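# Four arms place the axle in the empty green saddle

## Task

Put the axle into the green saddle that is currently empty, so that it rests there by itself and not because a robot holds it, with every other object still standing where it started; then open the gripper and move the arm away.

## Robot and tools

Robots: four identical i2rt Big YAM arms named arm1, arm2, arm3 and arm4. Each has six revolute joints, a two-finger gripper and a wrist camera. With joints 1 and 6 at 0 and the hand level and pointing forward, the wrist camera rides on top of the hand and looks toward the fingertips. Reach is roughly 1.0 m from the joint 1 axis. A fixed room camera, cam_high, views the scene from above. Camera names: arm1_cam_wrist, arm2_cam_wrist, arm3_cam_wrist, arm4_cam_wrist, cam_high.

Frame: one shared scene frame, origin on the floor, +z up. The hand point is midway between the fingertips (URDF link pinch); its z axis runs along the fingers and the fingers open and close along its y axis. Each arm's foot pose is not printed. Camera calibrations (K, distortion, T_world_to_cam, pos_world) are given in OpenCV convention and may be slightly off; wrist camera poses are derived from reported joint angles and inherit their errors.

execute_actions: argument actions is a list holding exactly one action, or empty (an empty list only returns state and images). The action is an object keyed by robot name; each robot entry holds one key, joints, an object mapping joint names to absolute targets (not offsets). Names and ranges: joint1_rad -2.879 to 2.879 (base yaw, positive counter-clockwise seen from above, 0 points the way the foot faces); joint2_rad 0 to 3.141 (shoulder, 0 has upper arm pointing back about level, positive lifts then swings forward); joint3_rad 0 to 3.019 (elbow, 0 folded, positive opens); joint4_rad -1.692 to 1.57 (hand pitch, positive tilts fingers up); joint5_rad -1.57 to 1.57 (hand sideways swing, positive toward the arm's right); joint6_rad -2.094 to 2.094 (hand roll, positive clockwise seen from behind the hand), all in radians; gripper_m 0 to 0.093 in metres, the fingertip gap. Any subset of joints and robots may be given; all start together and may finish at different times. Completion tolerances are ±0.045, 0.14, 0.09, 0.055, 0.03, 0.035 rad for joints 1 to 6 and ±0.003 m for the gripper. Joints or robots left out can still be driving toward an earlier target. Optional cameras: list of camera names, or ["all"]/null/omitted for all, [] for none. An unknown key, camera name or out-of-range value rejects the entire call and nothing moves. One action runs at most 15 s.

wait: seconds from 0 to 10; commands nothing and returns the same state and pictures. zoom_image: camera plus region [x0, y0, x1, y1] in pixels of that camera's most recent full image, origin top-left, at most 504 by 504. read_manual: optional section, only "licences"; moves nothing. finished_scene: scene, the number of the current scene; it ends it irreversibly after the last command has been held, and reports success. Replying with no tool call ends all remaining work.

Results: per-robot state including joint_positions and hand pose, images in the order given by the pictures line, and joint_status per joint of the last accepted action. off_target: stopped short and may still push. contact_stop or time_out: the joint gives up its target and holds where it is, except that after time_out a joint may keep a target (or one limited to 0.375, 0.375, 0.113, 0.225, 0.075, 0.3 rad from its position for joints 1 to 6) and keep pushing; on_its_own lists such uncommanded behaviour, where held at is the target, not the position. Sending a joint its reported position relieves the push. joint command not followed (often with a cause line) means a self/inter-arm clearance check blocked that arm's joint targets; the gripper target still runs, and blocked joints show not_followed and may be retried on later actions until replaced. Calls without an action never show that line. A stop reported in one result cancels the rest of that reply's motion, wait and finished_scene calls. MOTOR HOT appears from 85 °C; at 100 °C an OVER-TEMPERATURE FAULT drops that arm and its gripper until cooled, and affected keys read limit_stop_at_motor_heat, in which case resend the target. Holding loads and pushing heat motors, even while you think.

Cautions: the arms do not stop on contact and can push hard; a hard squeeze between two robots fails at once and a hard hit may too, and nothing in the state reports arm-to-arm contact. The clearance check ignores fingers, gripper bodies and wrist cameras and can react late. Joints move at different speeds, so the hand can sweep wide between postures; move in steps. A loaded joint sags; tiny target changes may not move a joint. Nothing may be knocked over, out of the work area or onto the floor. Avoid drops, slips, slams and hard pushes. Loose objects can occasionally be nudged by outside disturbances. The scene keeps running while you think, with the robots holding the last command. Shorter robot motion time is better.

Each tool is called after "Call:" by a JSON object that holds its "op" and its "data", one argument or row to a line.

## Session

Call:
{"op": "execute_actions", "data": {
  "actions": []
}}

Scene clock: 0.00 s.
Motor temperatures (°C, as the motors report them): arm1=[24 23 25 21 22 23] | arm2=[25 25 24 25 24 25] | arm3=[25 24 23 23 25 22] | arm4=[25 22 22 24 25 25]
arm1.joint_positions: joint1_rad=+0.636 joint2_rad=+0.559 joint3_rad=+1.416 joint4_rad=-1.424 joint5_rad=+0.046 joint6_rad=-0.451 gripper_m=+0.094
arm1.joint_status: not commanded
arm1.hand: x=-0.5258 y=+0.1913 z=+1.3536 quat_wxyz=(-0.353, -0.219, -0.849, +0.326) (m; scene frame)
arm2.joint_positions: joint1_rad=+0.622 joint2_rad=+0.632 joint3_rad=+1.374 joint4_rad=-1.525 joint5_rad=-0.241 joint6_rad=-0.140 gripper_m=+0.094
arm2.joint_status: not commanded
arm2.hand: x=-0.7920 y=-0.1998 z=+1.3193 quat_wxyz=(-0.102, +0.859, -0.324, -0.383) (m; scene frame)
arm3.joint_positions: joint1_rad=+0.779 joint2_rad=+0.526 joint3_rad=+1.365 joint4_rad=-1.370 joint5_rad=-0.118 joint6_rad=-0.403 gripper_m=+0.094
arm3.joint_status: not commanded
arm3.hand: x=+0.7891 y=+0.2206 z=+1.3012 quat_wxyz=(-0.432, -0.154, -0.854, +0.246) (m; scene frame)
arm4.joint_positions: joint1_rad=+0.820 joint2_rad=+0.423 joint3_rad=+1.339 joint4_rad=-1.536 joint5_rad=+0.030 joint6_rad=+0.009 gripper_m=+0.095
arm4.joint_status: not commanded
arm4.hand: x=+0.5505 y=-0.2487 z=+1.3340 quat_wxyz=(-0.181, +0.817, -0.348, -0.422) (m; scene frame)
pictures: arm1_cam_wrist, arm2_cam_wrist, arm3_cam_wrist, arm4_cam_wrist, cam_high
Images, in order (width x height): arm1_cam_wrist 504x504, arm2_cam_wrist 504x504, arm3_cam_wrist 504x504, arm4_cam_wrist 504x504, cam_high 504x504.

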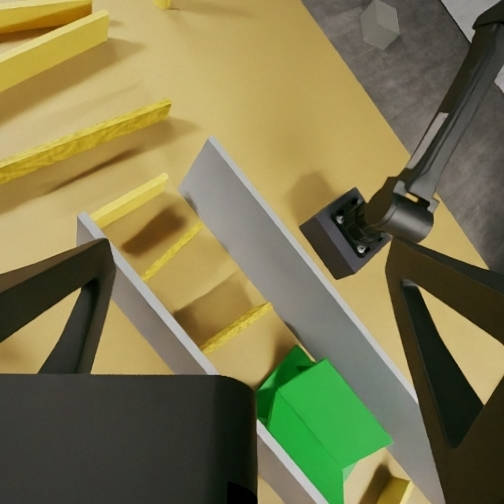

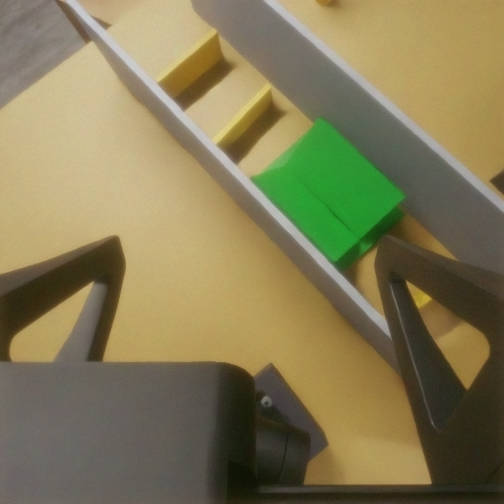

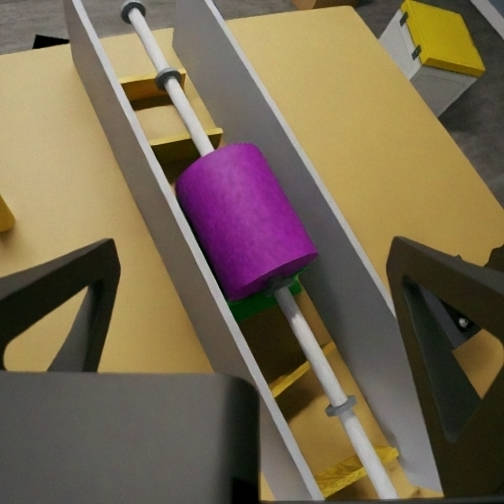

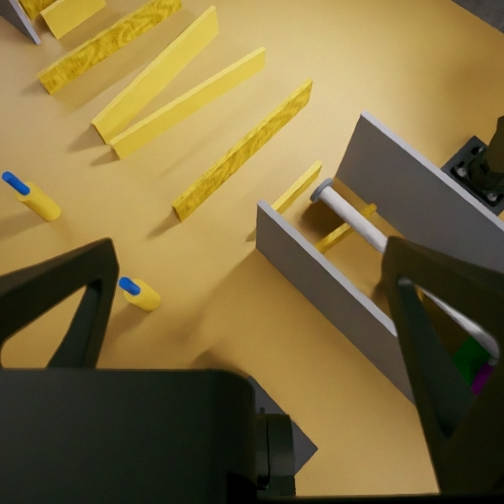

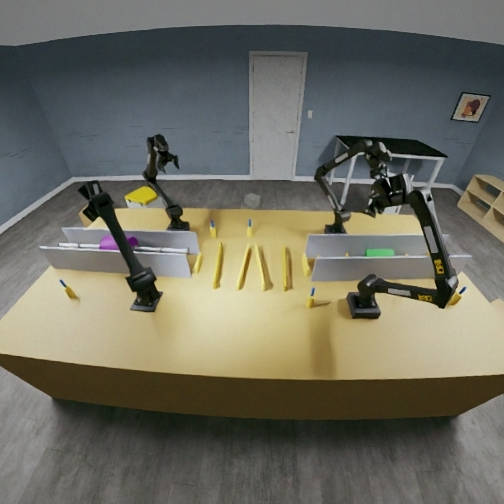

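Call:
{"op": "execute_actions", "data": {
  "actions": [
    {"arm4":{"joints":{"joint1_rad":-0.904,"joint6_rad":0.7,"joint5_rad":0,"joint4_rad":-1.498,"joint3_rad":1.77,"joint2_rad":0.9,"gripper_m":0.06}},"arm3":{"joints":{"joint1_rad":0.376,"joint2_rad":0.9,"joint3_rad":1.274,"joint4_rad":-1.577,"joint5_rad":0,"joint6_rad":1.96,"gripper_m":0.06}},"arm2":{"joints":{"joint1_rad":-0.958,"joint5_rad":0,"joint6_rad":0.607,"gripper_m":0.06}},"arm1":{"joints":{"joint1_rad":-0.6,"joint2_rad":0.9,"joint5_rad":0,"joint6_rad":0,"gripper_m":0.06}}}
  ],
  "cameras": []
}}

Call:
{"op": "execute_actions", "data": {
  "actions": [
    {"arm4":{"joints":{"joint2_rad":1.843}},"arm3":{"joints":{"joint2_rad":1.268}}}
  ]
}}

Scene clock: 11.63 s.
Motor temperatures (°C, as the motors report them): arm1=[24 23 27 22 22 23] | arm2=[25 26 27 25 24 25] | arm3=[25 24 25 23 25 22] | arm4=[25 22 24 24 25 25]
arm1.joint_positions: joint1_rad=-0.591 joint2_rad=+0.907 joint3_rad=+1.416 joint4_rad=-1.424 joint5_rad=+0.000 joint6_rad=-0.011 gripper_m=+0.060
arm1.joint_status: all done
arm1.hand: x=-0.8173 y=+0.0825 z=+1.2734 quat_wxyz=(-0.149, -0.832, -0.449, +0.290) (m; scene frame)
arm2.joint_positions: joint1_rad=-0.948 joint2_rad=+0.632 joint3_rad=+1.374 joint4_rad=-1.525 joint5_rad=-0.001 joint6_rad=+0.599 gripper_m=+0.060
arm2.joint_status: all done
arm2.hand: x=-0.4651 y=-0.2263 z=+1.3154 quat_wxyz=(-0.315, +0.006, -0.924, -0.216) (m; scene frame)
arm3.joint_positions: joint1_rad=+0.379 joint2_rad=+0.906 joint3_rad=+1.261 joint4_rad=-1.565 joint5_rad=-0.003 joint6_rad=+1.948 gripper_m=+0.060
arm3.joint_status: all done
arm3.hand: x=+0.7377 y=+0.0805 z=+1.1355 quat_wxyz=(-0.169, -0.984, +0.018, -0.062) (m; scene frame)
arm4.joint_positions: joint1_rad=-0.897 joint2_rad=+0.903 joint3_rad=+1.719 joint4_rad=-1.514 joint5_rad=+0.000 joint6_rad=+0.691 gripper_m=+0.060
arm4.joint_status: all done
arm4.hand: x=+0.8771 y=-0.1736 z=+1.4135 quat_wxyz=(-0.328, -0.020, -0.908, -0.261) (m; scene frame)
pictures: none
No camera images: the call's "cameras" was empty. Leave "cameras" out to get every camera's image.

Scene clock: 13.30 s.
Motor temperatures (°C, as the motors report them): arm1=[24 23 27 22 22 23] | arm2=[25 26 27 25 24 25] | arm3=[25 24 25 23 25 22] | arm4=[25 22 24 24 25 25]
arm1.joint_positions: joint1_rad=-0.591 joint2_rad=+0.907 joint3_rad=+1.416 joint4_rad=-1.424 joint5_rad=+0.000 joint6_rad=-0.011 gripper_m=+0.060
arm1.joint_status: not commanded
arm1.hand: x=-0.8173 y=+0.0825 z=+1.2734 quat_wxyz=(-0.149, -0.832, -0.449, +0.290) (m; scene frame)
arm2.joint_positions: joint1_rad=-0.948 joint2_rad=+0.632 joint3_rad=+1.374 joint4_rad=-1.525 joint5_rad=-0.001 joint6_rad=+0.599 gripper_m=+0.060
arm2.joint_status: not commanded
arm2.hand: x=-0.4651 y=-0.2263 z=+1.3154 quat_wxyz=(-0.315, +0.006, -0.924, -0.216) (m; scene frame)
arm3.joint_positions: joint1_rad=+0.379 joint2_rad=+1.288 joint3_rad=+1.261 joint4_rad=-1.567 joint5_rad=-0.003 joint6_rad=+1.949 gripper_m=+0.060
arm3.joint_status: all done
arm3.hand: x=+0.7606 y=+0.0134 z=+1.0194 quat_wxyz=(+0.010, -1.000, +0.020, +0.005) (m; scene frame)
arm4.joint_positions: joint1_rad=-0.897 joint2_rad=+1.866 joint3_rad=+1.748 joint4_rad=-1.505 joint5_rad=+0.000 joint6_rad=+0.691 gripper_m=+0.060
arm4.joint_status: all done
arm4.hand: x=+1.0910 y=-0.0102 z=+1.0033 quat_wxyz=(+0.025, -0.022, -0.999, +0.018) (m; scene frame)
pictures: arm1_cam_wrist, arm2_cam_wrist, arm3_cam_wrist, arm4_cam_wrist, cam_high
camera_calibration (this result's frames):
arm1_cam_wrist: T_world_to_cam=[[-0.830371, 0.556572, 0.0266893, -0.762232], [0.555205, 0.830492, -0.0450511, 0.444055], [-0.0472394, -0.0225911, -0.998628, 1.36062], [0, 0, 0, 1]] pos_world=[-0.815202, 0.0861907, 1.3991]
arm2_cam_wrist: T_world_to_cam=[[0.148985, -0.905152, -0.398125, 0.390358], [-0.988816, -0.139171, -0.0536199, -0.413364], [-0.00687332, 0.40166, -0.915763, 1.41833], [0, 0, 0, 1]] pos_world=[-0.45715, -0.273882, 1.4321]
arm3_cam_wrist: T_world_to_cam=[[0.0526874, 0.998115, 0.0314775, -0.0880078], [0.81385, -0.0611841, 0.577845, -1.2067], [0.578682, -0.00482723, -0.815539, 0.513067], [0, 0, 0, 1]] pos_world=[0.689803, 0.016488, 1.11848]
arm4_cam_wrist: T_world_to_cam=[[-0.050427, -0.997894, 0.0408091, 0.00875968], [-0.784613, 0.0648645, 0.616584, 0.245423], [-0.617932, -0.000926884, -0.786231, 1.58582], [0, 0, 0, 1]] pos_world=[1.17293, -0.00570816, 1.09514]
Images, in order (width x height): arm1_cam_wrist 504x504, arm2_cam_wrist 504x504, arm3_cam_wrist 504x504, arm4_cam_wrist 504x504, cam_high 504x504.

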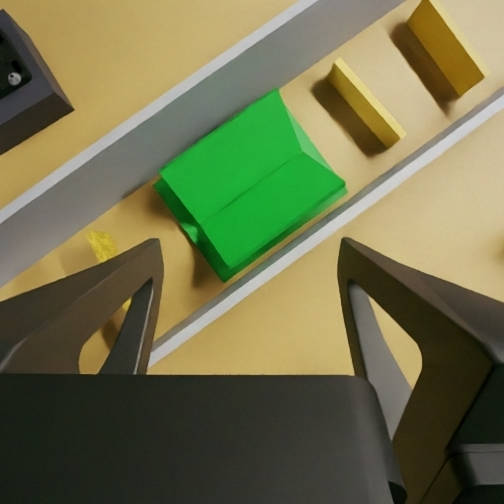

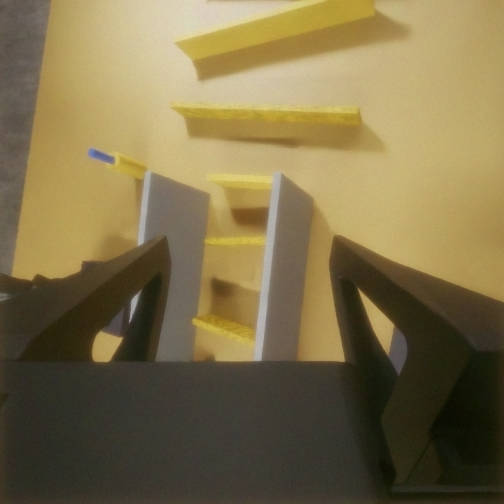

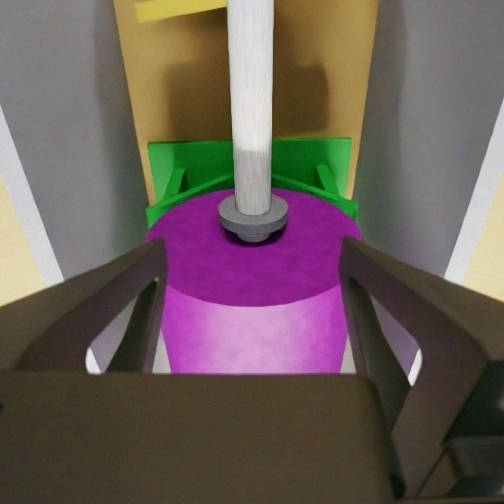

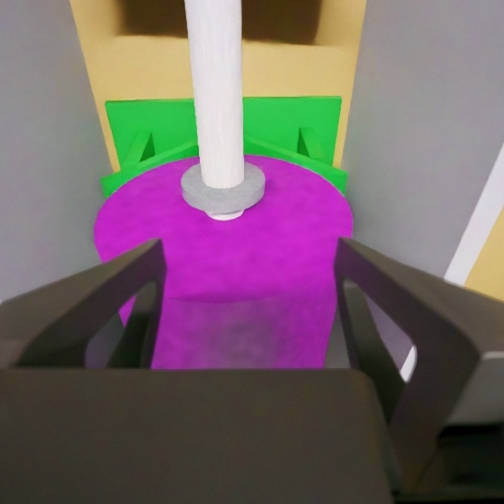

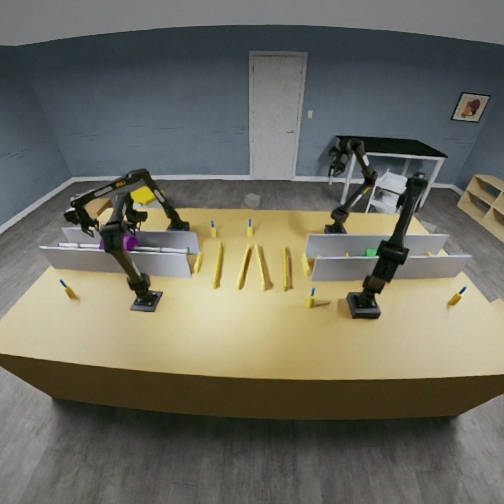

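Call:
{"op": "execute_actions", "data": {
  "actions": [
    {"arm4":{"joints":{"joint1_rad":-0.914,"joint2_rad":1.935,"joint3_rad":1.675,"joint4_rad":-1.27,"joint6_rad":0.68,"gripper_m":0.07}},"arm3":{"joints":{"joint2_rad":1.29,"joint3_rad":1.03,"joint4_rad":-1.275,"gripper_m":0.07}}}
  ],
  "cameras": ["arm3_cam_wrist","arm4_cam_wrist"]
}}

Scene clock: 15.83 s.
Motor temperatures (°C, as the motors report them): arm1=[24 23 28 22 22 23] | arm2=[25 26 27 25 24 25] | arm3=[25 24 25 23 25 22] | arm4=[25 23 24 24 25 25]
arm1.joint_positions: joint1_rad=-0.591 joint2_rad=+0.907 joint3_rad=+1.416 joint4_rad=-1.424 joint5_rad=+0.000 joint6_rad=-0.011 gripper_m=+0.060
arm1.joint_status: not commanded
arm1.hand: x=-0.8173 y=+0.0825 z=+1.2734 quat_wxyz=(-0.149, -0.832, -0.449, +0.290) (m; scene frame)
arm2.joint_positions: joint1_rad=-0.948 joint2_rad=+0.632 joint3_rad=+1.374 joint4_rad=-1.525 joint5_rad=-0.001 joint6_rad=+0.599 gripper_m=+0.060
arm2.joint_status: not commanded
arm2.hand: x=-0.4651 y=-0.2263 z=+1.3154 quat_wxyz=(-0.315, +0.006, -0.924, -0.216) (m; scene frame)
arm3.joint_positions: joint1_rad=+0.379 joint2_rad=+1.288 joint3_rad=+1.027 joint4_rad=-1.290 joint5_rad=-0.003 joint6_rad=+1.949 gripper_m=+0.070
arm3.joint_status: all done
arm3.hand: x=+0.7594 y=+0.0152 z=+0.9312 quat_wxyz=(-0.010, -1.000, +0.020, -0.002) (m; scene frame)
arm4.joint_positions: joint1_rad=-0.905 joint2_rad=+1.950 joint3_rad=+1.668 joint4_rad=-1.285 joint5_rad=+0.000 joint6_rad=+0.690 gripper_m=+0.070
arm4.joint_status: all done
arm4.hand: x=+1.1169 y=+0.0037 z=+0.9259 quat_wxyz=(+0.002, -0.025, -1.000, +0.000) (m; scene frame)
pictures: arm3_cam_wrist, arm4_cam_wrist
camera_calibration (this result's frames):
arm3_cam_wrist: T_world_to_cam=[[0.0522579, 0.998599, -0.00835663, -0.04961], [0.805472, -0.0372017, 0.591465, -1.16129], [0.590325, -0.0376397, -0.806288, 0.424882], [0, 0, 0, 1]] pos_world=[0.68716, 0.022331, 1.02902]
arm4_cam_wrist: T_world_to_cam=[[-0.0581065, -0.998303, 0.00382359, 0.0699762], [-0.811845, 0.0494819, 0.581773, 0.375333], [-0.580975, 0.0307006, -0.813342, 1.52464], [0, 0, 0, 1]] pos_world=[1.19455, 0.00447795, 1.02143]
Images, in order (width x height): arm3_cam_wrist 504x504, arm4_cam_wrist 504x504.

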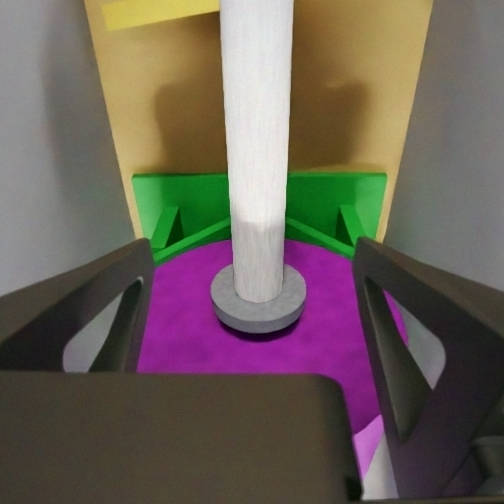

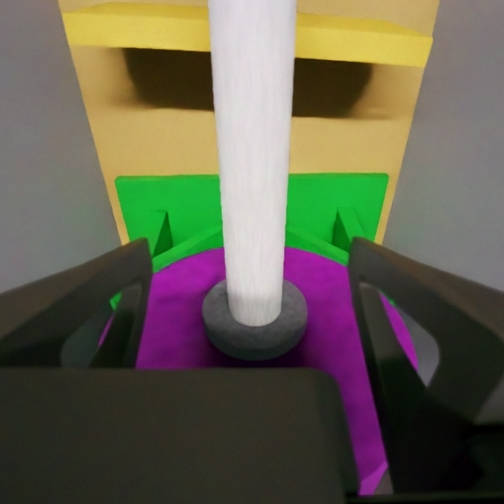

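Call:
{"op": "execute_actions", "data": {
  "actions": [
    {"arm4":{"joints":{"joint2_rad":1.97,"joint3_rad":1.61,"joint4_rad":-1.178}},"arm3":{"joints":{"joint2_rad":1.34,"joint3_rad":0.93,"joint4_rad":-1.13}}}
  ],
  "cameras": ["arm3_cam_wrist","arm4_cam_wrist"]
}}

Scene clock: 17.80 s.
Motor temperatures (°C, as the motors report them): arm1=[24 23 28 22 22 23] | arm2=[25 26 27 25 24 25] | arm3=[25 24 26 23 25 22] | arm4=[25 23 24 24 25 25]
arm1.joint_positions: joint1_rad=-0.591 joint2_rad=+0.907 joint3_rad=+1.416 joint4_rad=-1.424 joint5_rad=+0.000 joint6_rad=-0.011 gripper_m=+0.060
arm1.joint_status: not commanded
arm1.hand: x=-0.8173 y=+0.0825 z=+1.2734 quat_wxyz=(-0.149, -0.832, -0.449, +0.290) (m; scene frame)
arm2.joint_positions: joint1_rad=-0.948 joint2_rad=+0.632 joint3_rad=+1.374 joint4_rad=-1.525 joint5_rad=-0.001 joint6_rad=+0.599 gripper_m=+0.060
arm2.joint_status: not commanded
arm2.hand: x=-0.4651 y=-0.2263 z=+1.3154 quat_wxyz=(-0.315, +0.006, -0.924, -0.216) (m; scene frame)
arm3.joint_positions: joint1_rad=+0.379 joint2_rad=+1.342 joint3_rad=+0.925 joint4_rad=-1.144 joint5_rad=-0.003 joint6_rad=+1.949 gripper_m=+0.070
arm3.joint_status: all done
arm3.hand: x=+0.7585 y=+0.0167 z=+0.8762 quat_wxyz=(-0.005, -1.000, +0.020, +0.000) (m; scene frame)
arm4.joint_positions: joint1_rad=-0.905 joint2_rad=+1.966 joint3_rad=+1.608 joint4_rad=-1.193 joint5_rad=+0.000 joint6_rad=+0.689 gripper_m=+0.070
arm4.joint_status: all done
arm4.hand: x=+1.1168 y=+0.0037 z=+0.8948 quat_wxyz=(-0.004, -0.025, -1.000, -0.005) (m; scene frame)
pictures: arm3_cam_wrist, arm4_cam_wrist
camera_calibration (this result's frames):
arm3_cam_wrist: T_world_to_cam=[[0.0523162, 0.998628, 0.00222075, -0.0608241], [0.807716, -0.0436222, 0.587956, -1.12654], [0.587246, -0.0289659, -0.80889, 0.385623], [0, 0, 0, 1]] pos_world=[0.68665, 0.0227685, 0.974417]
arm4_cam_wrist: T_world_to_cam=[[-0.0577586, -0.998311, -0.00622258, 0.0786937], [-0.819101, 0.043825, 0.571973, 0.410179], [-0.570735, 0.0381333, -0.820249, 1.49399], [0, 0, 0, 1]] pos_world=[1.1932, 0.0036138, 0.991325]
Images, in order (width x height): arm3_cam_wrist 504x504, arm4_cam_wrist 504x504.

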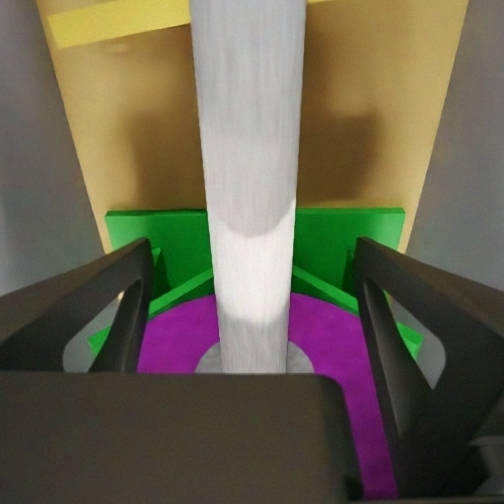

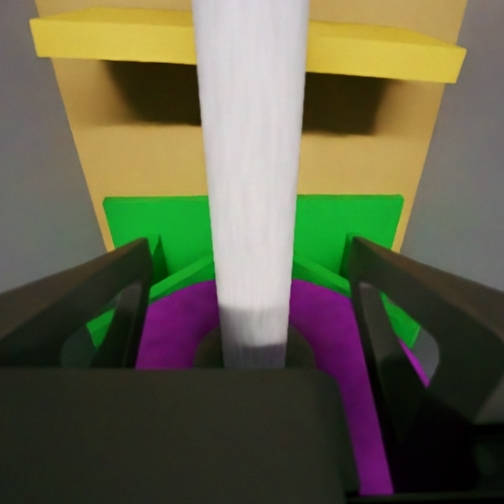

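Call:
{"op": "execute_actions", "data": {
  "actions": [
    {"arm4":{"joints":{"joint2_rad":1.998}},"arm3":{"joints":{"joint2_rad":1.37}}}
  ],
  "cameras": []
}}

Call:
{"op": "execute_actions", "data": {
  "actions": [
    {"arm4":{"joints":{"gripper_m":0}},"arm3":{"joints":{"gripper_m":0}}}
  ],
  "cameras": ["arm3_cam_wrist","arm4_cam_wrist"]
}}

Scene clock: 19.20 s.
Motor temperatures (°C, as the motors report them): arm1=[24 23 28 22 22 23] | arm2=[25 26 27 25 24 25] | arm3=[25 24 26 23 25 22] | arm4=[25 23 24 24 25 25]
arm1.joint_positions: joint1_rad=-0.591 joint2_rad=+0.907 joint3_rad=+1.416 joint4_rad=-1.424 joint5_rad=+0.000 joint6_rad=-0.011 gripper_m=+0.060
arm1.joint_status: not commanded
arm1.hand: x=-0.8173 y=+0.0825 z=+1.2734 quat_wxyz=(-0.149, -0.832, -0.449, +0.290) (m; scene frame)
arm2.joint_positions: joint1_rad=-0.948 joint2_rad=+0.632 joint3_rad=+1.374 joint4_rad=-1.525 joint5_rad=-0.001 joint6_rad=+0.599 gripper_m=+0.060
arm2.joint_status: not commanded
arm2.hand: x=-0.4651 y=-0.2263 z=+1.3154 quat_wxyz=(-0.315, +0.006, -0.924, -0.216) (m; scene frame)
arm3.joint_positions: joint1_rad=+0.379 joint2_rad=+1.358 joint3_rad=+0.925 joint4_rad=-1.144 joint5_rad=-0.003 joint6_rad=+1.949 gripper_m=+0.070
arm3.joint_status: all done
arm3.hand: x=+0.7584 y=+0.0170 z=+0.8709 quat_wxyz=(+0.003, -1.000, +0.020, +0.003) (m; scene frame)
arm4.joint_positions: joint1_rad=-0.905 joint2_rad=+1.989 joint3_rad=+1.608 joint4_rad=-1.193 joint5_rad=+0.000 joint6_rad=+0.689 gripper_m=+0.070
arm4.joint_status: all done
arm4.hand: x=+1.1155 y=+0.0029 z=+0.8820 quat_wxyz=(+0.005, -0.025, -1.000, +0.002) (m; scene frame)
pictures: none
No camera images: the call's "cameras" was empty. Leave "cameras" out to get every camera's image.

Scene clock: 19.87 s.
Motor temperatures (°C, as the motors report them): arm1=[24 23 28 22 22 23] | arm2=[25 26 27 25 24 25] | arm3=[25 24 26 23 25 22] | arm4=[25 23 24 24 25 25]
arm1.joint_positions: joint1_rad=-0.591 joint2_rad=+0.907 joint3_rad=+1.416 joint4_rad=-1.424 joint5_rad=+0.000 joint6_rad=-0.011 gripper_m=+0.060
arm1.joint_status: not commanded
arm1.hand: x=-0.8173 y=+0.0825 z=+1.2734 quat_wxyz=(-0.149, -0.832, -0.449, +0.290) (m; scene frame)
arm2.joint_positions: joint1_rad=-0.948 joint2_rad=+0.632 joint3_rad=+1.374 joint4_rad=-1.525 joint5_rad=-0.001 joint6_rad=+0.599 gripper_m=+0.060
arm2.joint_status: not commanded
arm2.hand: x=-0.4651 y=-0.2263 z=+1.3154 quat_wxyz=(-0.315, +0.006, -0.924, -0.216) (m; scene frame)
arm3.joint_positions: joint1_rad=+0.379 joint2_rad=+1.359 joint3_rad=+0.925 joint4_rad=-1.142 joint5_rad=-0.002 joint6_rad=+1.948 gripper_m=+0.024
arm3.joint_status: gripper_m off_target (ended at +0.024, target +0.000)
arm3.hand: x=+0.7583 y=+0.0164 z=+0.8708 quat_wxyz=(+0.002, -1.000, +0.019, +0.003) (m; scene frame)
arm4.joint_positions: joint1_rad=-0.905 joint2_rad=+1.989 joint3_rad=+1.608 joint4_rad=-1.192 joint5_rad=+0.000 joint6_rad=+0.684 gripper_m=+0.023
arm4.joint_status: gripper_m off_target (ended at +0.023, target +0.000)
arm4.hand: x=+1.1156 y=+0.0030 z=+0.8820 quat_wxyz=(+0.005, -0.022, -1.000, +0.002) (m; scene frame)
pictures: arm3_cam_wrist, arm4_cam_wrist
camera_calibration (this result's frames):
arm3_cam_wrist: T_world_to_cam=[[0.0505525, 0.998613, 0.014694, -0.0699956], [0.811395, -0.0496444, 0.582386, -1.12104], [0.582308, -0.0175184, -0.81278, 0.388271], [0, 0, 0, 1]] pos_world=[0.687049, 0.0210472, 0.969483]
arm4_cam_wrist: T_world_to_cam=[[-0.0523485, -0.998601, 0.0073981, 0.0597908], [-0.809123, 0.0467554, 0.585776, 0.393307], [-0.585303, 0.0246785, -0.810439, 1.49049], [0, 0, 0, 1]] pos_world=[1.19375, 0.00453479, 0.977122]
Images, in order (width x height): arm3_cam_wrist 504x504, arm4_cam_wrist 504x504.

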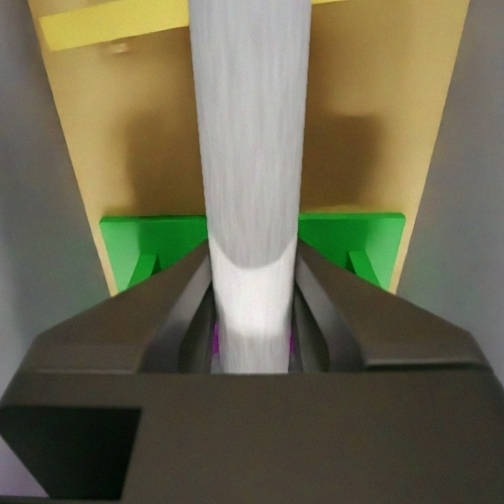

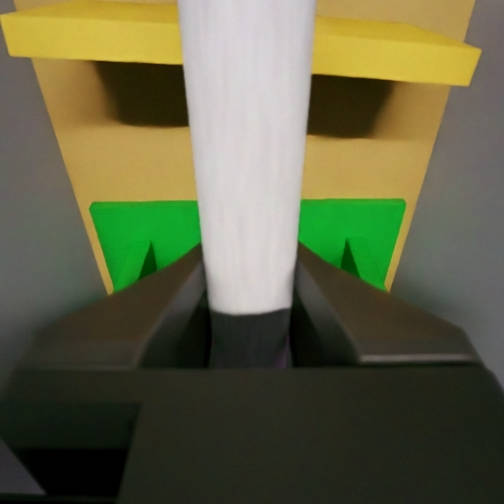

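Call:
{"op": "execute_actions", "data": {
  "actions": [
    {"arm4":{"joints":{"joint2_rad":1.92,"joint3_rad":1.72,"joint4_rad":-1.33}},"arm3":{"joints":{"joint2_rad":1.285,"joint3_rad":1.06,"joint4_rad":-1.31}}}
  ],
  "cameras": ["arm3_cam_wrist"]
}}

Scene clock: 23.90 s.
Motor temperatures (°C, as the motors report them): arm1=[24 23 29 22 22 23] | arm2=[25 26 28 25 24 25] | arm3=[25 24 26 23 25 22] | arm4=[25 23 25 24 25 25]
arm1.joint_positions: joint1_rad=-0.591 joint2_rad=+0.907 joint3_rad=+1.416 joint4_rad=-1.424 joint5_rad=+0.000 joint6_rad=-0.011 gripper_m=+0.060
arm1.joint_status: not commanded
arm1.hand: x=-0.8173 y=+0.0825 z=+1.2734 quat_wxyz=(-0.149, -0.832, -0.449, +0.290) (m; scene frame)
arm2.joint_positions: joint1_rad=-0.948 joint2_rad=+0.632 joint3_rad=+1.374 joint4_rad=-1.525 joint5_rad=-0.001 joint6_rad=+0.599 gripper_m=+0.060
arm2.joint_status: not commanded
arm2.hand: x=-0.4651 y=-0.2263 z=+1.3154 quat_wxyz=(-0.315, +0.006, -0.924, -0.216) (m; scene frame)
arm3.joint_positions: joint1_rad=+0.376 joint2_rad=+1.322 joint3_rad=+0.983 joint4_rad=-1.270 joint5_rad=+0.011 joint6_rad=+1.966 gripper_m=+0.024
arm3.joint_status: all done
arm3.hand: x=+0.7525 y=+0.0235 z=+0.9040 quat_wxyz=(+0.015, -0.999, +0.029, +0.015) (m; scene frame)
arm4.joint_positions: joint1_rad=-0.905 joint2_rad=+1.977 joint3_rad=+1.650 joint4_rad=-1.294 joint5_rad=-0.011 joint6_rad=+0.704 gripper_m=+0.023
arm4.joint_status: all done
arm4.hand: x=+1.1078 y=-0.0008 z=+0.9038 quat_wxyz=(+0.028, -0.032, -0.999, +0.013) (m; scene frame)
pictures: arm3_cam_wrist
camera_calibration (this result's frames):
arm3_cam_wrist: T_world_to_cam=[[0.0724247, 0.996577, 0.0398644, -0.116484], [0.823456, -0.0822993, 0.56138, -1.12464], [0.562739, -0.00783129, -0.826597, 0.445736], [0, 0, 0, 1]] pos_world=[0.683694, 0.0270193, 1.00444]
Images, in order (width x height): arm3_cam_wrist 504x504.

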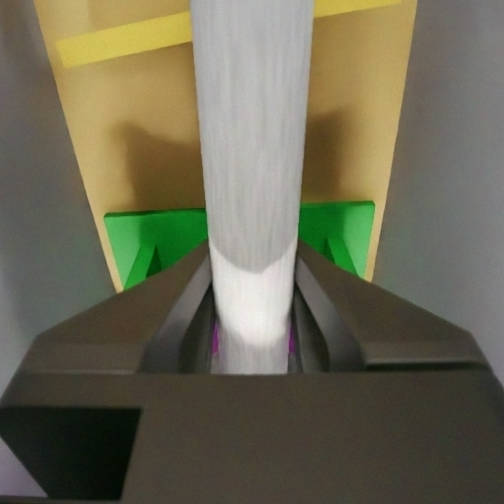

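Call:
{"op": "execute_actions", "data": {
  "actions": [
    {"arm4":{"joints":{"joint2_rad":1.85,"joint3_rad":1.875,"joint4_rad":-1.475}},"arm3":{"joints":{"joint2_rad":1.23,"joint3_rad":1.25,"joint4_rad":-1.485}},"arm2":{"joints":{"joint2_rad":1.7,"joint3_rad":2.1,"joint4_rad":-1.6}},"arm1":{"joints":{"joint6_rad":1.95}}}
  ],
  "cameras": ["cam_high"]
}}

Scene clock: 26.93 s.
Motor temperatures (°C, as the motors report them): arm1=[24 23 29 22 22 23] | arm2=[25 26 28 25 24 25] | arm3=[25 24 28 23 25 22] | arm4=[25 24 25 24 25 25]
arm1.joint_positions: joint1_rad=-0.591 joint2_rad=+0.907 joint3_rad=+1.416 joint4_rad=-1.424 joint5_rad=+0.000 joint6_rad=+1.940 gripper_m=+0.060
arm1.joint_status: all done
arm1.hand: x=-0.8173 y=+0.0825 z=+1.2734 quat_wxyz=(-0.324, -0.838, +0.436, +0.039) (m; scene frame)
arm2.joint_positions: joint1_rad=-0.948 joint2_rad=+1.704 joint3_rad=+2.041 joint4_rad=-1.590 joint5_rad=-0.001 joint6_rad=+0.600 gripper_m=+0.060
arm2.joint_status: all done
arm2.hand: x=-0.1668 y=-0.0179 z=+1.2099 quat_wxyz=(-0.129, +0.006, -0.988, -0.088) (m; scene frame)
arm3.joint_positions: joint1_rad=+0.380 joint2_rad=+1.267 joint3_rad=+1.164 joint4_rad=-1.469 joint5_rad=-0.012 joint6_rad=+1.950 gripper_m=+0.024
arm3.joint_status: all done
arm3.hand: x=+0.7607 y=+0.0182 z=+0.9893 quat_wxyz=(+0.001, -1.000, +0.019, -0.002) (m; scene frame)
arm4.joint_positions: joint1_rad=-0.905 joint2_rad=+1.890 joint3_rad=+1.797 joint4_rad=-1.464 joint5_rad=+0.003 joint6_rad=+0.686 gripper_m=+0.023
arm4.joint_status: all done
arm4.hand: x=+1.1147 y=+0.0009 z=+1.0084 quat_wxyz=(-0.002, -0.023, -1.000, -0.002) (m; scene frame)
pictures: cam_high
Images, in order (width x height): cam_high 504x504.

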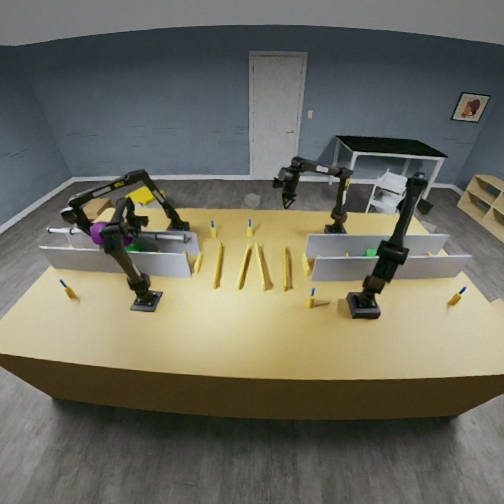

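Call:
{"op": "execute_actions", "data": {
  "actions": [
    {"arm4":{"joints":{"joint1_rad":-0.776,"joint2_rad":1.67,"joint3_rad":1.565,"joint4_rad":-1.365,"joint6_rad":0.81}},"arm3":{"joints":{"joint1_rad":0.085,"joint2_rad":1.173,"joint3_rad":1.17,"joint4_rad":-1.49,"joint6_rad":1.65}}}
  ],
  "cameras": ["arm3_cam_wrist"]
}}

Scene clock: 30.33 s.
Motor temperatures (°C, as the motors report them): arm1=[24 23 29 22 22 23] | arm2=[25 26 29 25 24 25] | arm3=[25 25 29 23 25 23] | arm4=[25 24 26 24 25 25]
arm1.joint_positions: joint1_rad=-0.591 joint2_rad=+0.907 joint3_rad=+1.416 joint4_rad=-1.424 joint5_rad=+0.000 joint6_rad=+1.940 gripper_m=+0.060
arm1.joint_status: not commanded
arm1.hand: x=-0.8173 y=+0.0825 z=+1.2734 quat_wxyz=(-0.324, -0.838, +0.436, +0.039) (m; scene frame)
arm2.joint_positions: joint1_rad=-0.948 joint2_rad=+1.704 joint3_rad=+2.041 joint4_rad=-1.590 joint5_rad=-0.001 joint6_rad=+0.600 gripper_m=+0.060
arm2.joint_status: not commanded
arm2.hand: x=-0.1668 y=-0.0179 z=+1.2099 quat_wxyz=(-0.129, +0.006, -0.988, -0.088) (m; scene frame)
arm3.joint_positions: joint1_rad=+0.088 joint2_rad=+1.217 joint3_rad=+1.132 joint4_rad=-1.498 joint5_rad=-0.006 joint6_rad=+1.630 gripper_m=+0.024
arm3.joint_status: all done
arm3.hand: x=+0.6580 y=+0.0189 z=+0.9936 quat_wxyz=(+0.006, -1.000, +0.005, +0.000) (m; scene frame)
arm4.joint_positions: joint1_rad=-0.769 joint2_rad=+1.710 joint3_rad=+1.534 joint4_rad=-1.389 joint5_rad=-0.001 joint6_rad=+0.792 gripper_m=+0.023
arm4.joint_status: all done
arm4.hand: x=+1.0122 y=+0.0139 z=+1.0052 quat_wxyz=(+0.002, -0.008, -1.000, -0.001) (m; scene frame)
pictures: arm3_cam_wrist
camera_calibration (this result's frames):
arm3_cam_wrist: T_world_to_cam=[[0.0238579, 0.999462, 0.0225159, -0.059435], [0.809496, -0.0325297, 0.586223, -1.11396], [0.58664, 0.00424047, -0.809837, 0.540369], [0, 0, 0, 1]] pos_world=[0.58616, 0.0208748, 1.09198]
Images, in order (width x height): arm3_cam_wrist 504x504.

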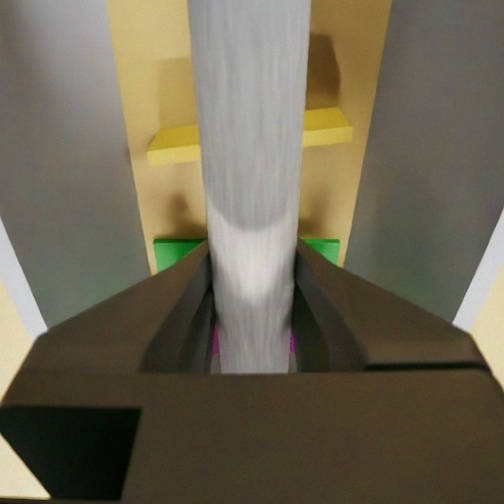

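Works well. Continue.

Call:
{"op": "execute_actions", "data": {
  "actions": [
    {"arm4":{"joints":{"joint1_rad":-0.623,"joint2_rad":1.505,"joint3_rad":1.35,"joint4_rad":-1.325,"joint6_rad":0.95}},"arm3":{"joints":{"joint1_rad":-0.208,"joint2_rad":1.21,"joint3_rad":1.21,"joint4_rad":-1.47,"joint6_rad":1.34}}}
  ],
  "cameras": []
}}

Call:
{"op": "execute_actions", "data": {
  "actions": [
    {"arm4":{"joints":{"joint1_rad":-0.418,"joint2_rad":1.38,"joint3_rad":1.21,"joint4_rad":-1.315,"joint6_rad":1.15}},"arm3":{"joints":{"joint1_rad":-0.467,"joint2_rad":1.305,"joint3_rad":1.305,"joint4_rad":-1.46,"joint6_rad":1.075}}}
  ],
  "cameras": ["arm4_cam_wrist"]
}}

Scene clock: 32.17 s.
Motor temperatures (°C, as the motors report them): arm1=[24 23 29 22 22 23] | arm2=[25 26 30 25 24 25] | arm3=[25 25 29 23 25 23] | arm4=[25 24 26 24 25 25]
arm1.joint_positions: joint1_rad=-0.591 joint2_rad=+0.907 joint3_rad=+1.416 joint4_rad=-1.424 joint5_rad=+0.000 joint6_rad=+1.940 gripper_m=+0.060
arm1.joint_status: not commanded
arm1.hand: x=-0.8173 y=+0.0825 z=+1.2734 quat_wxyz=(-0.324, -0.838, +0.436, +0.039) (m; scene frame)
arm2.joint_positions: joint1_rad=-0.948 joint2_rad=+1.704 joint3_rad=+2.041 joint4_rad=-1.590 joint5_rad=-0.001 joint6_rad=+0.600 gripper_m=+0.060
arm2.joint_status: not commanded
arm2.hand: x=-0.1668 y=-0.0179 z=+1.2099 quat_wxyz=(-0.129, +0.006, -0.988, -0.088) (m; scene frame)
arm3.joint_positions: joint1_rad=-0.207 joint2_rad=+1.233 joint3_rad=+1.132 joint4_rad=-1.484 joint5_rad=-0.005 joint6_rad=+1.341 gripper_m=+0.024
arm3.joint_status: all done
arm3.hand: x=+0.5597 y=+0.0236 z=+0.9891 quat_wxyz=(+0.006, -1.000, +0.008, -0.001) (m; scene frame)
arm4.joint_positions: joint1_rad=-0.614 joint2_rad=+1.542 joint3_rad=+1.323 joint4_rad=-1.338 joint5_rad=-0.001 joint6_rad=+0.954 gripper_m=+0.023
arm4.joint_status: all done
arm4.hand: x=+0.9134 y=+0.0153 z=+1.0043 quat_wxyz=(+0.001, -0.011, -1.000, -0.005) (m; scene frame)
pictures: none
No camera images: the call's "cameras" was empty. Leave "cameras" out to get every camera's image.

Scene clock: 34.33 s.
Motor temperatures (°C, as the motors report them): arm1=[24 23 29 22 22 23] | arm2=[25 26 30 25 24 25] | arm3=[25 25 30 23 25 23] | arm4=[25 24 26 24 25 25]
arm1.joint_positions: joint1_rad=-0.591 joint2_rad=+0.907 joint3_rad=+1.416 joint4_rad=-1.424 joint5_rad=+0.000 joint6_rad=+1.940 gripper_m=+0.060
arm1.joint_status: not commanded
arm1.hand: x=-0.8173 y=+0.0825 z=+1.2734 quat_wxyz=(-0.324, -0.838, +0.436, +0.039) (m; scene frame)
arm2.joint_positions: joint1_rad=-0.948 joint2_rad=+1.704 joint3_rad=+2.041 joint4_rad=-1.590 joint5_rad=-0.001 joint6_rad=+0.600 gripper_m=+0.060
arm2.joint_status: not commanded
arm2.hand: x=-0.1668 y=-0.0179 z=+1.2099 quat_wxyz=(-0.129, +0.006, -0.988, -0.088) (m; scene frame)
arm3.joint_positions: joint1_rad=-0.470 joint2_rad=+1.337 joint3_rad=+1.207 joint4_rad=-1.462 joint5_rad=-0.007 joint6_rad=+1.069 gripper_m=+0.024
arm3.joint_status: joint3_rad time_out (moved +0.076 of +0.173); the others done
arm3.on_its_own: joint3_rad reads +1.207 and still pushes toward +1.305 since a time_out
arm3.hand: x=+0.4597 y=+0.0236 z=+0.9835 quat_wxyz=(+0.006, -1.000, +0.003, -0.005) (m; scene frame)
arm4.joint_positions: joint1_rad=-0.405 joint2_rad=+1.417 joint3_rad=+1.181 joint4_rad=-1.319 joint5_rad=+0.005 joint6_rad=+1.155 gripper_m=+0.023
arm4.joint_status: all done
arm4.hand: x=+0.8127 y=+0.0191 z=+1.0032 quat_wxyz=(-0.001, -0.008, -1.000, -0.005) (m; scene frame)
pictures: arm4_cam_wrist
camera_calibration (this result's frames):
arm4_cam_wrist: T_world_to_cam=[[-0.0235092, -0.9997, -0.00689884, 0.0499888], [-0.817416, 0.0152487, 0.575846, 0.0936857], [-0.575568, 0.0191769, -0.817529, 1.41038], [0, 0, 0, 1]] pos_world=[0.889526, 0.0214984, 1.09943]
Images, in order (width x height): arm4_cam_wrist 504x504.

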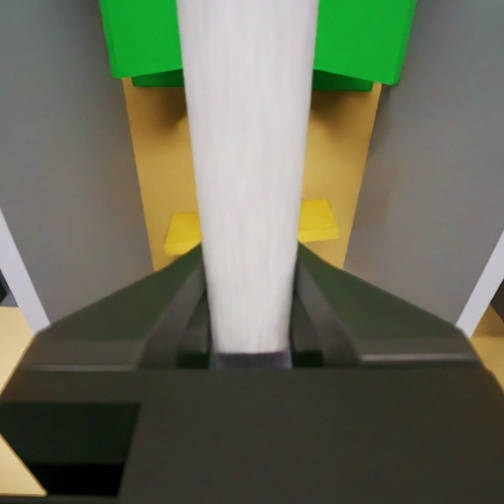

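Call:
{"op": "execute_actions", "data": {
  "actions": [
    {"arm4":{"joints":{"joint1_rad":-0.15,"joint2_rad":1.30,"joint3_rad":1.125,"joint4_rad":-1.325,"joint6_rad":1.41}},"arm3":{"joints":{"joint1_rad":-0.665,"joint2_rad":1.445,"joint3_rad":1.47,"joint4_rad":-1.468,"joint6_rad":0.865}}}
  ],
  "cameras": []
}}

Call:
{"op": "execute_actions", "data": {
  "actions": [
    {"arm4":{"joints":{"joint1_rad":0.125,"joint6_rad":1.68}},"arm3":{"joints":{"joint1_rad":-0.817,"joint2_rad":1.625,"joint3_rad":1.69,"joint4_rad":-1.505,"joint6_rad":0.71}}}
  ],
  "cameras": []
}}

Scene clock: 37.33 s.
Motor temperatures (°C, as the motors report them): arm1=[24 23 29 22 22 23] | arm2=[25 27 31 25 24 25] | arm3=[25 25 31 23 25 23] | arm4=[25 24 26 24 25 25]
arm1.joint_positions: joint1_rad=-0.591 joint2_rad=+0.907 joint3_rad=+1.416 joint4_rad=-1.424 joint5_rad=+0.000 joint6_rad=+1.940 gripper_m=+0.060
arm1.joint_status: not commanded
arm1.hand: x=-0.8173 y=+0.0825 z=+1.2734 quat_wxyz=(-0.324, -0.838, +0.436, +0.039) (m; scene frame)
arm2.joint_positions: joint1_rad=-0.948 joint2_rad=+1.704 joint3_rad=+2.041 joint4_rad=-1.590 joint5_rad=-0.001 joint6_rad=+0.600 gripper_m=+0.060
arm2.joint_status: not commanded
arm2.hand: x=-0.1668 y=-0.0179 z=+1.2099 quat_wxyz=(-0.129, +0.006, -0.988, -0.088) (m; scene frame)
arm3.joint_positions: joint1_rad=-0.677 joint2_rad=+1.487 joint3_rad=+1.371 joint4_rad=-1.464 joint5_rad=-0.003 joint6_rad=+0.860 gripper_m=+0.024
arm3.joint_status: joint3_rad time_out (moved +0.163 of +0.263); the others done
arm3.on_its_own: joint3_rad reads +1.371 and still pushes toward +1.470 since a time_out
arm3.hand: x=+0.3558 y=+0.0222 z=+0.9879 quat_wxyz=(+0.002, -1.000, +0.003, -0.001) (m; scene frame)
arm4.joint_positions: joint1_rad=-0.147 joint2_rad=+1.335 joint3_rad=+1.098 joint4_rad=-1.320 joint5_rad=+0.008 joint6_rad=+1.412 gripper_m=+0.023
arm4.joint_status: all done
arm4.hand: x=+0.7078 y=+0.0186 z=+1.0032 quat_wxyz=(-0.001, -0.007, -1.000, -0.005) (m; scene frame)
pictures: none
No camera images: the call's "cameras" was empty. Leave "cameras" out to get every camera's image.

not run: a stop came earlier in this reply.

Call:
{"op": "execute_actions", "data": {
  "actions": [
    {"arm4":{"joints":{"joint1_rad":0.125,"joint6_rad":1.68}},"arm3":{"joints":{"joint1_rad":-0.812,"joint2_rad":1.62,"joint3_rad":1.69,"joint4_rad":-1.505,"joint6_rad":0.71}},"arm2":{"joints":{"joint2_rad":2.03,"joint3_rad":2.28,"joint4_rad":-1.69,"gripper_m":0.07}}}
  ],
  "cameras": []
}}

Call:
{"op": "execute_actions", "data": {
  "actions": [
    {"arm4":{"joints":{"joint1_rad":0.405,"joint2_rad":1.37,"joint3_rad":1.225,"joint6_rad":1.955}},"arm3":{"joints":{"joint1_rad":-0.932,"joint2_rad":1.86,"joint3_rad":2.03,"joint4_rad":-1.6,"joint6_rad":0.59}}}
  ],
  "cameras": ["arm2_cam_wrist","cam_high"]
}}

Scene clock: 40.97 s.
Motor temperatures (°C, as the motors report them): arm1=[24 23 29 22 22 23] | arm2=[25 27 31 25 24 25] | arm3=[25 25 33 23 25 23] | arm4=[25 24 26 24 25 25]
arm1.joint_positions: joint1_rad=-0.591 joint2_rad=+0.907 joint3_rad=+1.416 joint4_rad=-1.424 joint5_rad=+0.000 joint6_rad=+1.940 gripper_m=+0.060
arm1.joint_status: not commanded
arm1.hand: x=-0.8173 y=+0.0825 z=+1.2734 quat_wxyz=(-0.324, -0.838, +0.436, +0.039) (m; scene frame)
arm2.joint_positions: joint1_rad=-0.948 joint2_rad=+2.036 joint3_rad=+2.243 joint4_rad=-1.674 joint5_rad=-0.001 joint6_rad=+0.600 gripper_m=+0.070
arm2.joint_status: all done
joint sent to its limit — the command would take arm2.joint4_rad past its lower limit, so that joint was sent only as far as its limit.
arm2.hand: x=-0.1055 y=+0.0247 z=+1.0926 quat_wxyz=(-0.042, +0.005, -0.999, -0.027) (m; scene frame)
arm3.joint_positions: joint1_rad=-0.825 joint2_rad=+1.671 joint3_rad=+1.591 joint4_rad=-1.500 joint5_rad=-0.003 joint6_rad=+0.702 gripper_m=+0.024
arm3.joint_status: joint3_rad time_out (moved +0.220 of +0.319); the others done
arm3.on_its_own: joint3_rad reads +1.591 and still pushes toward +1.690 since a time_out
arm3.hand: x=+0.2565 y=+0.0221 z=+0.9893 quat_wxyz=(+0.001, -1.000, -0.002, -0.001) (m; scene frame)
arm4.joint_positions: joint1_rad=+0.122 joint2_rad=+1.335 joint3_rad=+1.098 joint4_rad=-1.320 joint5_rad=+0.008 joint6_rad=+1.671 gripper_m=+0.023
arm4.joint_status: all done
arm4.hand: x=+0.6074 y=+0.0229 z=+1.0040 quat_wxyz=(+0.001, -0.002, -1.000, -0.006) (m; scene frame)
pictures: none
No camera images: the call's "cameras" was empty. Leave "cameras" out to get every camera's image.

not run: a stop came earlier in this reply.

Call:
{"op": "execute_actions", "data": {
  "actions": [
    {"arm4":{"joints":{"joint1_rad":0.405,"joint2_rad":1.37,"joint3_rad":1.225,"joint6_rad":1.955}},"arm3":{"joints":{"joint1_rad":-0.93,"joint2_rad":1.855,"joint3_rad":2.03,"joint4_rad":-1.6,"joint6_rad":0.59}}}
  ],
  "cameras": ["arm2_cam_wrist","cam_high"]
}}

Scene clock: 44.33 s.
Motor temperatures (°C, as the motors report them): arm1=[24 23 30 22 22 23] | arm2=[25 27 31 25 24 25] | arm3=[25 26 34 23 25 23] | arm4=[25 24 27 24 25 25]
arm1.joint_positions: joint1_rad=-0.591 joint2_rad=+0.907 joint3_rad=+1.416 joint4_rad=-1.424 joint5_rad=+0.000 joint6_rad=+1.940 gripper_m=+0.060
arm1.joint_status: not commanded
arm1.hand: x=-0.8173 y=+0.0825 z=+1.2734 quat_wxyz=(-0.324, -0.838, +0.436, +0.039) (m; scene frame)
arm2.joint_positions: joint1_rad=-0.948 joint2_rad=+2.036 joint3_rad=+2.243 joint4_rad=-1.674 joint5_rad=-0.001 joint6_rad=+0.600 gripper_m=+0.070
arm2.joint_status: not commanded
arm2.hand: x=-0.1055 y=+0.0247 z=+1.0926 quat_wxyz=(-0.042, +0.005, -0.999, -0.027) (m; scene frame)
arm3.joint_positions: joint1_rad=-0.941 joint2_rad=+1.913 joint3_rad=+1.927 joint4_rad=-1.584 joint5_rad=-0.003 joint6_rad=+0.588 gripper_m=+0.024
arm3.joint_status: joint3_rad time_out (moved +0.336 of +0.439); the others done
arm3.on_its_own: joint3_rad reads +1.927 and still pushes toward +2.030 since a time_out
arm3.hand: x=+0.1473 y=+0.0190 z=+0.9895 quat_wxyz=(-0.002, -1.000, -0.001, +0.002) (m; scene frame)
arm4.joint_positions: joint1_rad=+0.403 joint2_rad=+1.400 joint3_rad=+1.152 joint4_rad=-1.320 joint5_rad=+0.007 joint6_rad=+1.954 gripper_m=+0.023
arm4.joint_status: all done
arm4.hand: x=+0.4976 y=+0.0187 z=+1.0016 quat_wxyz=(+0.001, -0.003, -1.000, -0.001) (m; scene frame)
pictures: arm2_cam_wrist, cam_high
camera_calibration (this result's frames):
arm2_cam_wrist: T_world_to_cam=[[0.0131576, -0.998261, -0.0574613, 0.0909814], [-0.853042, -0.0411878, 0.520215, -0.649921], [-0.521677, 0.0421721, -0.8521, 1.001], [0, 0, 0, 1]] pos_world=[-0.033411, 0.0218402, 1.19628]
Images, in order (width x height): arm2_cam_wrist 504x504, cam_high 504x504.

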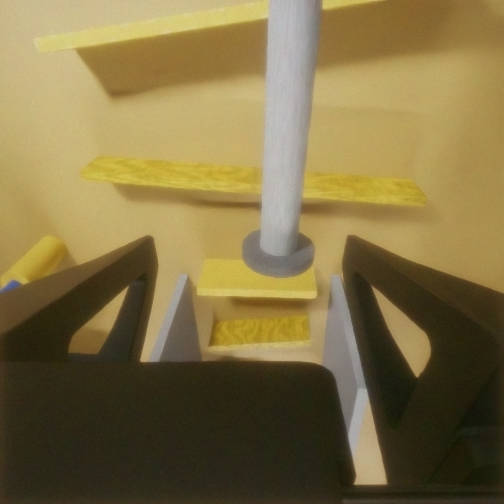

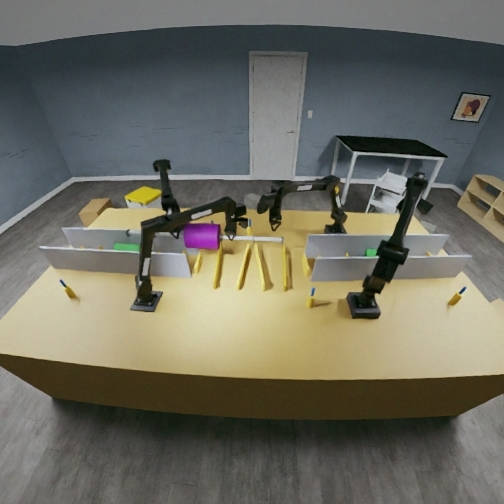

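Call:
{"op": "execute_actions", "data": {
  "actions": [
    {"arm2":{"joints":{"joint1_rad":-0.962,"joint2_rad":2.045,"joint3_rad":1.968,"joint4_rad":-1.475,"joint6_rad":0.612,"gripper_m":0.085}},"arm1":{"joints":{"joint1_rad":0.35,"joint2_rad":0.7}}}
  ],
  "cameras": ["arm2_cam_wrist"]
}}

Scene clock: 46.90 s.
Motor temperatures (°C, as the motors report them): arm1=[24 23 30 22 22 23] | arm2=[25 28 31 25 24 25] | arm3=[25 26 35 23 25 23] | arm4=[25 24 27 24 25 25]
arm1.joint_positions: joint1_rad=+0.340 joint2_rad=+0.694 joint3_rad=+1.416 joint4_rad=-1.424 joint5_rad=+0.000 joint6_rad=+1.941 gripper_m=+0.060
arm1.joint_status: all done
arm1.hand: x=-0.5523 y=+0.1178 z=+1.3271 quat_wxyz=(-0.397, -0.907, +0.012, -0.141) (m; scene frame)
arm2.joint_positions: joint1_rad=-0.948 joint2_rad=+2.050 joint3_rad=+1.972 joint4_rad=-1.491 joint5_rad=-0.001 joint6_rad=+0.604 gripper_m=+0.085
arm2.joint_status: all done
arm2.hand: x=-0.1170 y=+0.0163 z=+0.9797 quat_wxyz=(+0.000, +0.003, -1.000, +0.002) (m; scene frame)
arm3.joint_positions: joint1_rad=-0.941 joint2_rad=+1.913 joint3_rad=+1.927 joint4_rad=-1.584 joint5_rad=-0.003 joint6_rad=+0.588 gripper_m=+0.024
arm3.joint_status: not commanded
arm3.on_its_own: joint3_rad reads +1.927 and still pushes toward +2.030 since a time_out
arm3.hand: x=+0.1473 y=+0.0190 z=+0.9895 quat_wxyz=(-0.002, -1.000, -0.001, +0.002) (m; scene frame)
arm4.joint_positions: joint1_rad=+0.403 joint2_rad=+1.400 joint3_rad=+1.152 joint4_rad=-1.320 joint5_rad=+0.007 joint6_rad=+1.954 gripper_m=+0.023
arm4.joint_status: not commanded
arm4.hand: x=+0.4976 y=+0.0187 z=+1.0016 quat_wxyz=(+0.001, -0.003, -1.000, -0.001) (m; scene frame)
pictures: arm2_cam_wrist
camera_calibration (this result's frames):
arm2_cam_wrist: T_world_to_cam=[[0.00626841, -0.99998, 0.000180906, 0.0189927], [-0.806502, -0.00494863, 0.591211, -0.665993], [-0.591198, -0.00385185, -0.806517, 0.847102], [0, 0, 0, 1]] pos_world=[-0.0364381, 0.0189595, 1.07694]
Images, in order (width x height): arm2_cam_wrist 504x504.

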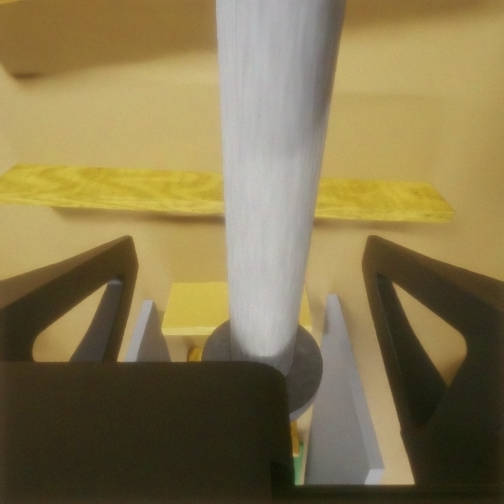

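Call:
{"op": "execute_actions", "data": {
  "actions": [
    {"arm2":{"joints":{"joint1_rad":-0.972,"gripper_m":0}}}
  ],
  "cameras": []
}}

Call:
{"op": "execute_actions", "data": {
  "actions": [
    {"arm2":{"joints":{"joint2_rad":2.015,"joint3_rad":2.02}},"arm4":{"joints":{"joint2_rad":1.355,"joint3_rad":1.235}},"arm3":{"joints":{"joint2_rad":1.9,"joint3_rad":1.95}}}
  ],
  "cameras": []
}}

Call:
{"op": "execute_actions", "data": {
  "actions": [
    {"arm3":{"joints":{"gripper_m":0.085}}}
  ],
  "cameras": ["arm2_cam_wrist"]
}}

Scene clock: 48.50 s.
Motor temperatures (°C, as the motors report them): arm1=[24 23 30 22 22 23] | arm2=[25 28 31 25 24 25] | arm3=[25 26 35 23 25 23] | arm4=[25 24 27 24 25 25]
arm1.joint_positions: joint1_rad=+0.340 joint2_rad=+0.694 joint3_rad=+1.416 joint4_rad=-1.424 joint5_rad=+0.000 joint6_rad=+1.941 gripper_m=+0.060
arm1.joint_status: not commanded
arm1.hand: x=-0.5523 y=+0.1178 z=+1.3271 quat_wxyz=(-0.397, -0.907, +0.012, -0.141) (m; scene frame)
arm2.joint_positions: joint1_rad=-0.959 joint2_rad=+2.050 joint3_rad=+1.972 joint4_rad=-1.491 joint5_rad=-0.002 joint6_rad=+0.605 gripper_m=+0.024
arm2.joint_status: gripper_m off_target (ended at +0.024, target +0.000); the others done
arm2.hand: x=-0.1133 y=+0.0110 z=+0.9797 quat_wxyz=(+0.001, -0.002, -1.000, +0.001) (m; scene frame)
arm3.joint_positions: joint1_rad=-0.941 joint2_rad=+1.913 joint3_rad=+1.927 joint4_rad=-1.585 joint5_rad=-0.004 joint6_rad=+0.588 gripper_m=+0.024
arm3.joint_status: not commanded
arm3.on_its_own: joint3_rad reads +1.927 and still pushes toward +2.030 since a time_out
arm3.hand: x=+0.1476 y=+0.0189 z=+0.9895 quat_wxyz=(-0.002, -1.000, -0.002, +0.002) (m; scene frame)
arm4.joint_positions: joint1_rad=+0.403 joint2_rad=+1.400 joint3_rad=+1.152 joint4_rad=-1.320 joint5_rad=+0.007 joint6_rad=+1.954 gripper_m=+0.023
arm4.joint_status: not commanded
arm4.hand: x=+0.4977 y=+0.0187 z=+1.0016 quat_wxyz=(+0.001, -0.003, -1.000, -0.001) (m; scene frame)
pictures: none
No camera images: the call's "cameras" was empty. Leave "cameras" out to get every camera's image.

Scene clock: 49.10 s.
Motor temperatures (°C, as the motors report them): arm1=[24 23 30 22 22 23] | arm2=[25 28 31 25 24 25] | arm3=[25 26 35 23 25 23] | arm4=[25 24 27 24 25 25]
arm1.joint_positions: joint1_rad=+0.340 joint2_rad=+0.694 joint3_rad=+1.416 joint4_rad=-1.424 joint5_rad=+0.000 joint6_rad=+1.941 gripper_m=+0.060
arm1.joint_status: not commanded
arm1.hand: x=-0.5523 y=+0.1178 z=+1.3271 quat_wxyz=(-0.397, -0.907, +0.012, -0.141) (m; scene frame)
arm2.joint_positions: joint1_rad=-0.959 joint2_rad=+2.047 joint3_rad=+1.972 joint4_rad=-1.491 joint5_rad=-0.002 joint6_rad=+0.605 gripper_m=+0.024
arm2.joint_status: all done
arm2.hand: x=-0.1134 y=+0.0110 z=+0.9813 quat_wxyz=(+0.000, -0.002, -1.000, +0.000) (m; scene frame)
arm3.joint_positions: joint1_rad=-0.941 joint2_rad=+1.914 joint3_rad=+1.927 joint4_rad=-1.585 joint5_rad=-0.004 joint6_rad=+0.588 gripper_m=+0.024
arm3.joint_status: all done
arm3.hand: x=+0.1476 y=+0.0188 z=+0.9891 quat_wxyz=(-0.002, -1.000, -0.002, +0.001) (m; scene frame)
arm4.joint_positions: joint1_rad=+0.403 joint2_rad=+1.400 joint3_rad=+1.152 joint4_rad=-1.320 joint5_rad=+0.007 joint6_rad=+1.954 gripper_m=+0.023
arm4.joint_status: all done
arm4.hand: x=+0.4977 y=+0.0187 z=+1.0016 quat_wxyz=(+0.001, -0.003, -1.000, -0.001) (m; scene frame)
pictures: none
No camera images: the call's "cameras" was empty. Leave "cameras" out to get every camera's image.

Scene clock: 49.83 s.
Motor temperatures (°C, as the motors report them): arm1=[24 23 30 22 22 23] | arm2=[25 28 31 25 24 25] | arm3=[25 26 35 23 25 23] | arm4=[25 24 27 24 25 25]
arm1.joint_positions: joint1_rad=+0.340 joint2_rad=+0.694 joint3_rad=+1.416 joint4_rad=-1.424 joint5_rad=+0.000 joint6_rad=+1.941 gripper_m=+0.060
arm1.joint_status: not commanded
arm1.hand: x=-0.5523 y=+0.1178 z=+1.3271 quat_wxyz=(-0.397, -0.907, +0.012, -0.141) (m; scene frame)
arm2.joint_positions: joint1_rad=-0.959 joint2_rad=+2.047 joint3_rad=+1.972 joint4_rad=-1.491 joint5_rad=-0.002 joint6_rad=+0.605 gripper_m=+0.024
arm2.joint_status: not commanded
arm2.hand: x=-0.1134 y=+0.0110 z=+0.9813 quat_wxyz=(+0.000, -0.002, -1.000, +0.000) (m; scene frame)
arm3.joint_positions: joint1_rad=-0.939 joint2_rad=+1.914 joint3_rad=+1.927 joint4_rad=-1.587 joint5_rad=-0.003 joint6_rad=+0.588 gripper_m=+0.085
arm3.joint_status: all done
arm3.hand: x=+0.1485 y=+0.0184 z=+0.9893 quat_wxyz=(-0.001, -1.000, -0.002, +0.001) (m; scene frame)
arm4.joint_positions: joint1_rad=+0.403 joint2_rad=+1.400 joint3_rad=+1.152 joint4_rad=-1.320 joint5_rad=+0.005 joint6_rad=+1.954 gripper_m=+0.023
arm4.joint_status: not commanded
arm4.hand: x=+0.4974 y=+0.0186 z=+1.0016 quat_wxyz=(+0.002, -0.003, -1.000, -0.001) (m; scene frame)
pictures: arm2_cam_wrist
camera_calibration (this result's frames):
arm2_cam_wrist: T_world_to_cam=[[-0.00440461, -0.999988, -0.0022613, 0.0148779], [-0.807457, 0.00222257, 0.589922, -0.663051], [-0.58991, 0.00442428, -0.807457, 0.851508], [0, 0, 0, 1]] pos_world=[-0.0330072, 0.0125841, 1.07874]
Images, in order (width x height): arm2_cam_wrist 504x504.

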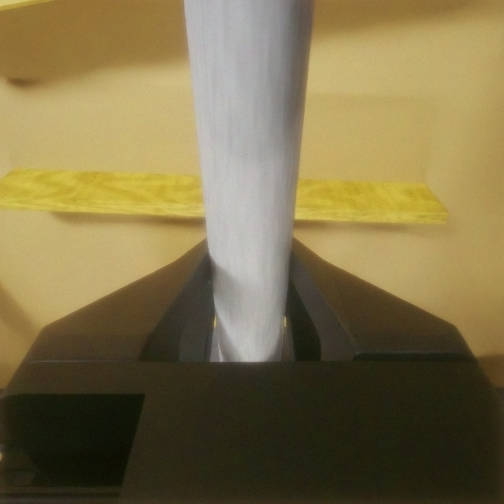

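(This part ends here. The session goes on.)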